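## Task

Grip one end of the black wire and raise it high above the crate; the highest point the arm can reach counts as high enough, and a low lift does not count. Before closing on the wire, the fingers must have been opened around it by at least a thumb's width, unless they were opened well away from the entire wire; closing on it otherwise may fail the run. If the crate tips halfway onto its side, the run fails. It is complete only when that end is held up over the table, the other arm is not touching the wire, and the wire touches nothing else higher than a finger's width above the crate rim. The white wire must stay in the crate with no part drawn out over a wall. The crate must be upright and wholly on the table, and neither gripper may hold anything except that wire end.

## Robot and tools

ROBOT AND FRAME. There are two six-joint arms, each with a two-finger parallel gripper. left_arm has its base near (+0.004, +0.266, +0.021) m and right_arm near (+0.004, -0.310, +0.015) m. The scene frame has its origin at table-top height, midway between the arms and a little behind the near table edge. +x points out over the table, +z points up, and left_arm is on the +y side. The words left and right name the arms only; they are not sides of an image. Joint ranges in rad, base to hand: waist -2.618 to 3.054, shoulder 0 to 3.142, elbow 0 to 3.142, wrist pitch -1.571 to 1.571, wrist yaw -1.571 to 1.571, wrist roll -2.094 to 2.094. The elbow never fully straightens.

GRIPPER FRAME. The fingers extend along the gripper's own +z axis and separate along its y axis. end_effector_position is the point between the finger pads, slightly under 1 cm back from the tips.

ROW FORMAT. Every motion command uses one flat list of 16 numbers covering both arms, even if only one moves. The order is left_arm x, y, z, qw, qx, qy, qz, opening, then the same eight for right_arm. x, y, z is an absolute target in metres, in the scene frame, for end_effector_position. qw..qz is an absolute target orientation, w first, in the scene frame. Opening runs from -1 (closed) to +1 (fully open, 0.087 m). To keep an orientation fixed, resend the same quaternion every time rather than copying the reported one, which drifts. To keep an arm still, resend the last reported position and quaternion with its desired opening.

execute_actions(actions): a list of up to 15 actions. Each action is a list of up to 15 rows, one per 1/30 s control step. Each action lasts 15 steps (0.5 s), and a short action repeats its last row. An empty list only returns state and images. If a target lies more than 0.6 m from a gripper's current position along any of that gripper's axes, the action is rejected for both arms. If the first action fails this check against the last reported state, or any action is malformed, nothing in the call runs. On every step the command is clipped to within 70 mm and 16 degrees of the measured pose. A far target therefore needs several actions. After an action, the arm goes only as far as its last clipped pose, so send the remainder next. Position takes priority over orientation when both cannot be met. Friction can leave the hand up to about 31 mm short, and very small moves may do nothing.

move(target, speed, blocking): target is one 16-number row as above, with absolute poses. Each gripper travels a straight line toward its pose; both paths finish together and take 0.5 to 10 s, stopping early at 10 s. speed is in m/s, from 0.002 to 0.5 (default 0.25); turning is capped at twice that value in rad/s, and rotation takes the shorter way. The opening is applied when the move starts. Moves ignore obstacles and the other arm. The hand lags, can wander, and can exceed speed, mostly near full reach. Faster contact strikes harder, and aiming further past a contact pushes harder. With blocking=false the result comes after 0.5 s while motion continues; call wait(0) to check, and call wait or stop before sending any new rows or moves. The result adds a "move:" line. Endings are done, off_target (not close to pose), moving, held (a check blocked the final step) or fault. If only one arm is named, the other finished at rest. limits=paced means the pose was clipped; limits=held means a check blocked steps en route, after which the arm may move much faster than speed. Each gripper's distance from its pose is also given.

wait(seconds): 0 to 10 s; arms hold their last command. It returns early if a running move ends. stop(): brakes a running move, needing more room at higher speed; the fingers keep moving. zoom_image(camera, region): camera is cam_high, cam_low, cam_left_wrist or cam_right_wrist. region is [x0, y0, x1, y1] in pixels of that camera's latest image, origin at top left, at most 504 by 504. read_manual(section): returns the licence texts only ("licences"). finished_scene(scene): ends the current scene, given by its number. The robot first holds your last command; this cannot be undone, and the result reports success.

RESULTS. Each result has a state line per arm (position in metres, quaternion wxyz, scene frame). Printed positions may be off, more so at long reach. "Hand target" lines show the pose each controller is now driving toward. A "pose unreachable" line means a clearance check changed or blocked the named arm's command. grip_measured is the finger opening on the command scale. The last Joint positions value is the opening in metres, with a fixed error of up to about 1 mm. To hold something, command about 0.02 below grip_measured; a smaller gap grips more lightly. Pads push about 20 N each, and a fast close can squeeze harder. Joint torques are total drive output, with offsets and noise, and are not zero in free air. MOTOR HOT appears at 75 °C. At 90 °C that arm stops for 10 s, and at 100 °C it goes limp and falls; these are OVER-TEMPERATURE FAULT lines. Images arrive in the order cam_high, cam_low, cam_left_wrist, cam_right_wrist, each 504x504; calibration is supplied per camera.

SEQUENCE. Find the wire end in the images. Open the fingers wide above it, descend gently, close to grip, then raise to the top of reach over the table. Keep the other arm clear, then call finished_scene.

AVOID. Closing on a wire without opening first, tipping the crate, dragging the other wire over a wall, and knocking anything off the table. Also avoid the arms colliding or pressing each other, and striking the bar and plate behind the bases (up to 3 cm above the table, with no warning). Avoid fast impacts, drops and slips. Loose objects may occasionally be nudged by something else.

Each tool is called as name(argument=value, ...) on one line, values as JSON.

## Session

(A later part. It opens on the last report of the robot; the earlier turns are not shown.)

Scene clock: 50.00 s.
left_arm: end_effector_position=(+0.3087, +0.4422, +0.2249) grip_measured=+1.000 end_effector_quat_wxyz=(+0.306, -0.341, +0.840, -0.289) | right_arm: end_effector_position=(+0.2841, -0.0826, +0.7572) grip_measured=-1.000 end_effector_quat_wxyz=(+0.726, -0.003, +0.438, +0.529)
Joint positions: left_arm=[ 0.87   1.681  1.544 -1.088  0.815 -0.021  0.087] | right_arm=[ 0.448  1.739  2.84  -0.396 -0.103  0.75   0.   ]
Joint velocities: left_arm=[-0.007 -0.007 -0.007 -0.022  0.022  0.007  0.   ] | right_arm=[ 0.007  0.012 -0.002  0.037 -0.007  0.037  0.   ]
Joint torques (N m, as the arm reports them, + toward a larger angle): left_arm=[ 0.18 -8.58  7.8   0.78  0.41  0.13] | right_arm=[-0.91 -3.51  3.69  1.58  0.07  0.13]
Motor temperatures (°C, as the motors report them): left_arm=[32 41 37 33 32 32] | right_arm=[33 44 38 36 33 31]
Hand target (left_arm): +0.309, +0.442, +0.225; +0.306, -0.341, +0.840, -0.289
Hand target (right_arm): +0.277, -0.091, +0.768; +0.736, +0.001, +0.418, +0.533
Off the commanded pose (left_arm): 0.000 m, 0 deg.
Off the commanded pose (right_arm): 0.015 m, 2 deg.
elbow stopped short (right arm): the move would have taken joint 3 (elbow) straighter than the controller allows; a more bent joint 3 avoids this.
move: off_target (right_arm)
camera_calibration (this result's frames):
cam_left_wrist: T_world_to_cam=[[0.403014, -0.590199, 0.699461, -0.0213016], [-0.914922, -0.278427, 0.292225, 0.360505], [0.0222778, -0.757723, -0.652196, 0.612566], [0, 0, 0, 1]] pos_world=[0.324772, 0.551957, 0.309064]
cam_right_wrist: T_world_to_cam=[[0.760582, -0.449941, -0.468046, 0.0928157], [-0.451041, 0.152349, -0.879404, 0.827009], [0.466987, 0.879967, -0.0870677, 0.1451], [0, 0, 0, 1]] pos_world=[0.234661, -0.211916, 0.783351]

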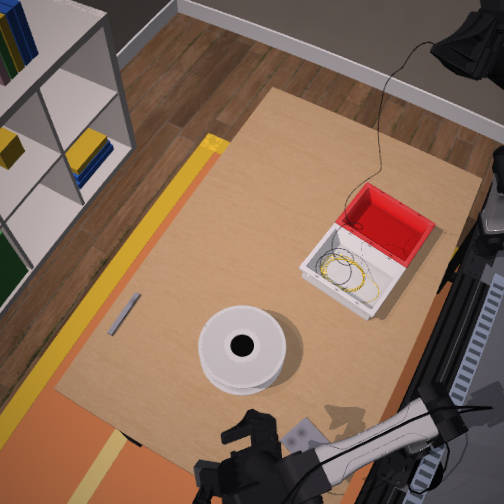

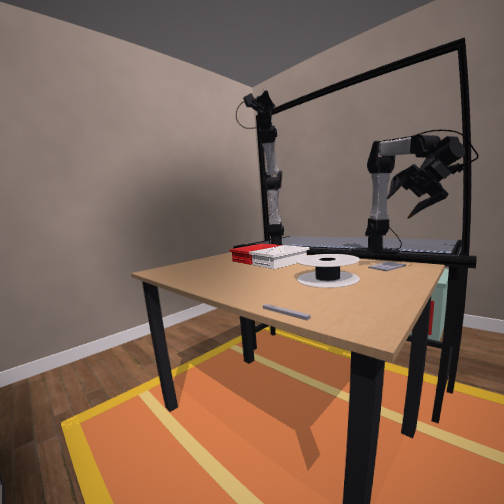

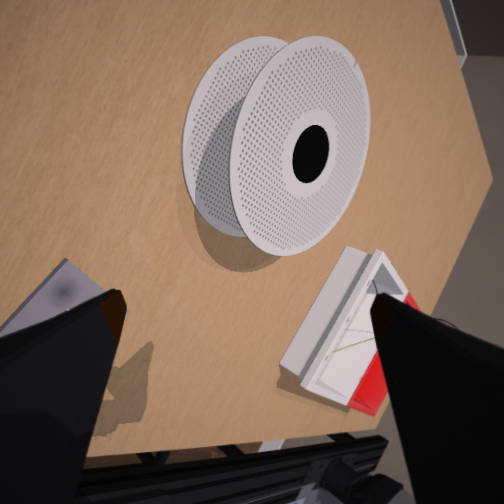

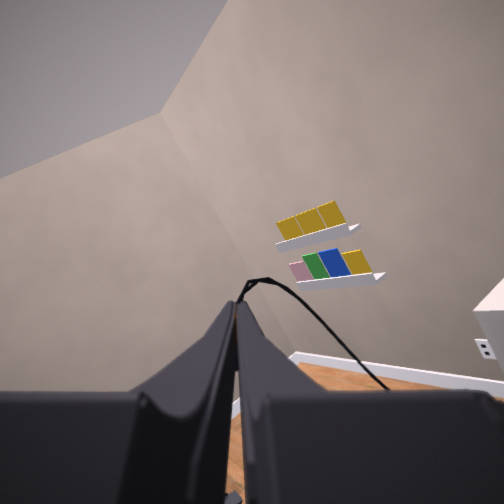

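move(target=[0.309,0.442,0.225,0.306,-0.341,0.84,-0.289,1,0.35,-0.10,0.75,0.76,0.05,0.42,0.49,-1], speed=0.1)

wait(seconds=2)

zoom_image(camera="cam_high", region=[280,170,440,330])

Scene clock: 53.80 s.
left_arm: end_effector_position=(+0.3087, +0.4422, +0.2249) grip_measured=+1.000 end_effector_quat_wxyz=(+0.306, -0.341, +0.840, -0.289) | right_arm: end_effector_position=(+0.3476, -0.0951, +0.7462) grip_measured=-1.000 end_effector_quat_wxyz=(+0.755, +0.042, +0.432, +0.491)
Joint positions: left_arm=[ 0.87   1.681  1.544 -1.088  0.815 -0.021  0.087] | right_arm=[ 0.373  1.808  2.787 -0.274 -0.036  0.75   0.   ]
Joint velocities: left_arm=[-0.012 -0.002  0.002 -0.007 -0.022 -0.022  0.   ] | right_arm=[ 0.027  0.017 -0.002 -0.007  0.051  0.051  0.   ]
Joint torques (N m, as the arm reports them, + toward a larger angle): left_arm=[ 0.09 -8.55  7.79  0.78  0.41  0.12] | right_arm=[-1.   -4.84  2.31  1.56  0.05  0.1 ]
Motor temperatures (°C, as the motors report them): left_arm=[32 42 37 33 32 32] | right_arm=[33 43 38 36 33 31]
Hand target (left_arm): +0.309, +0.442, +0.225; +0.306, -0.341, +0.840, -0.289
Hand target (right_arm): +0.349, -0.101, +0.750; +0.761, +0.049, +0.423, +0.490
Off the commanded pose (left_arm): 0.000 m, 0 deg.
Off the commanded pose (right_arm): 0.007 m, 2 deg.
move: done
camera_calibration (this result's frames):
cam_left_wrist: T_world_to_cam=[[0.403014, -0.590199, 0.699461, -0.0213016], [-0.914922, -0.278427, 0.292225, 0.360505], [0.0222778, -0.757723, -0.652196, 0.612566], [0, 0, 0, 1]] pos_world=[0.324772, 0.551957, 0.309064]
cam_right_wrist: T_world_to_cam=[[0.69258, -0.523708, -0.496048, 0.0712856], [-0.437204, 0.242207, -0.866134, 0.84175], [0.573748, 0.816741, -0.0612191, 0.0630965], [0, 0, 0, 1]] pos_world=[0.282444, -0.218079, 0.768292]

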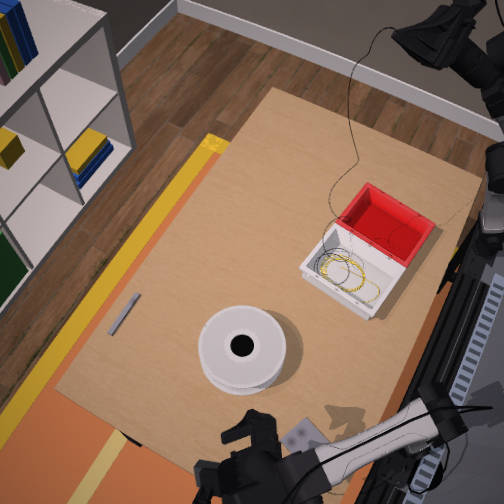

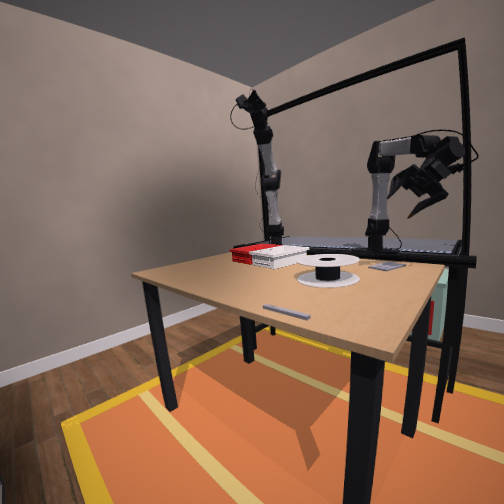

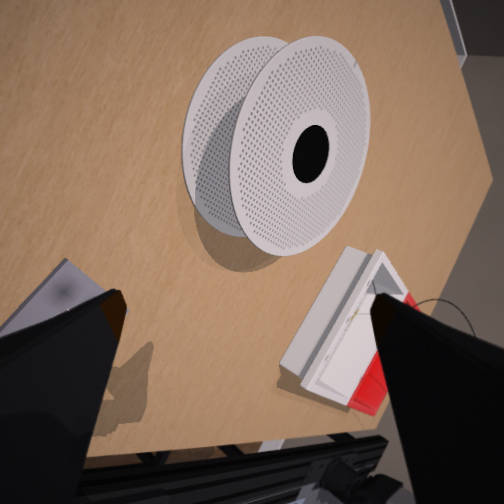

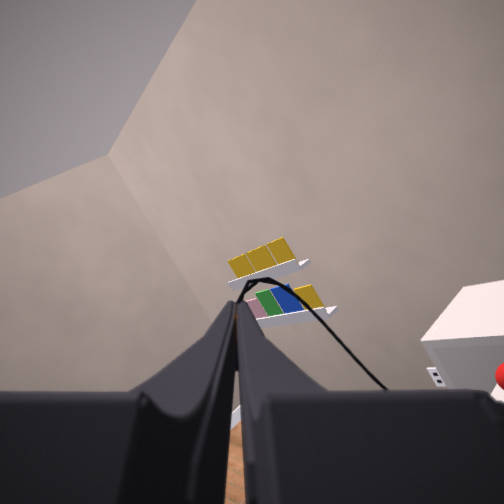

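Scene clock: 55.80 s.
left_arm: end_effector_position=(+0.3087, +0.4422, +0.2249) grip_measured=+1.000 end_effector_quat_wxyz=(+0.306, -0.341, +0.840, -0.289) | right_arm: end_effector_position=(+0.3472, -0.0955, +0.7471) grip_measured=-1.000 end_effector_quat_wxyz=(+0.756, +0.042, +0.430, +0.491)
Joint positions: left_arm=[ 0.87   1.681  1.544 -1.088  0.815 -0.021  0.087] | right_arm=[ 0.373  1.808  2.787 -0.269 -0.034  0.75   0.   ]
Joint velocities: left_arm=[-0.007 -0.002  0.002 -0.051 -0.11   0.066  0.   ] | right_arm=[-0.002 -0.002  0.002  0.007 -0.11  -0.037  0.   ]
Joint torques (N m, as the arm reports them, + toward a larger angle): left_arm=[ 0.13 -8.6   7.78  0.77  0.42  0.12] | right_arm=[-1.02 -4.8   2.32  1.58  0.05  0.07]
Motor temperatures (°C, as the motors report them): left_arm=[32 42 38 33 32 32] | right_arm=[33 43 38 36 33 31]
Hand target (left_arm): +0.309, +0.442, +0.225; +0.306, -0.341, +0.840, -0.289
Hand target (right_arm): +0.349, -0.101, +0.750; +0.761, +0.049, +0.423, +0.490
Off the commanded pose (left_arm): 0.000 m, 0 deg.
Off the commanded pose (right_arm): 0.006 m, 2 deg.
wait: 2.00 s; at rest by 0.17 s
camera_calibration (this result's frames):
cam_left_wrist: T_world_to_cam=[[0.403014, -0.590199, 0.699461, -0.0213016], [-0.914922, -0.278427, 0.292225, 0.360505], [0.0222778, -0.757723, -0.652196, 0.612566], [0, 0, 0, 1]] pos_world=[0.324772, 0.551957, 0.309064]
cam_right_wrist: T_world_to_cam=[[0.693789, -0.52316, -0.494936, 0.0705984], [-0.433899, 0.244857, -0.86705, 0.842283], [0.574795, 0.816302, -0.0571197, 0.0602415], [0, 0, 0, 1]] pos_world=[0.281859, -0.21848, 0.768685]

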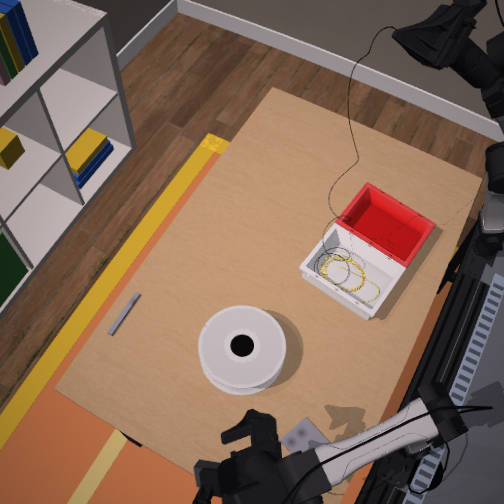

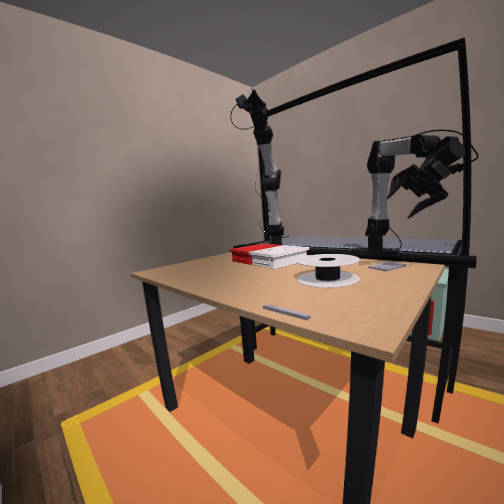

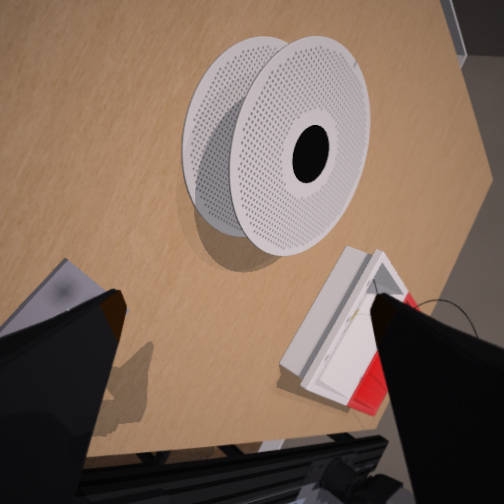

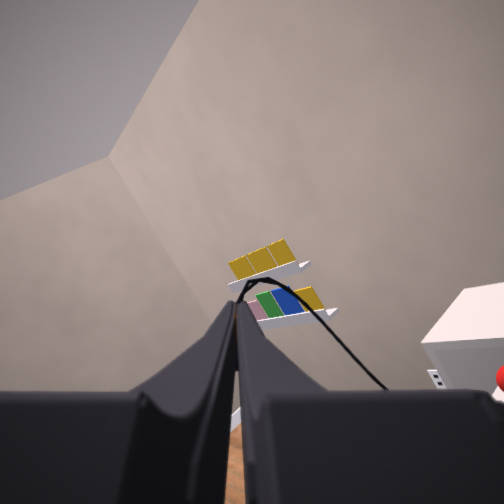

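Region (280, 170, 440, 330) of cam_high's 504x504 image, scaled by 3.150, with more detail than that image has.

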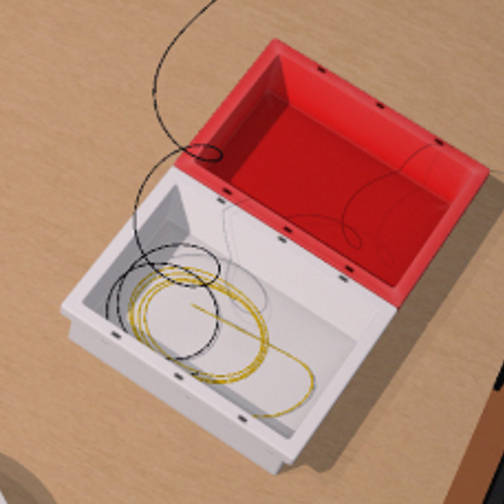

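finished_scene(scene=2)

The scene is finished: the task was done.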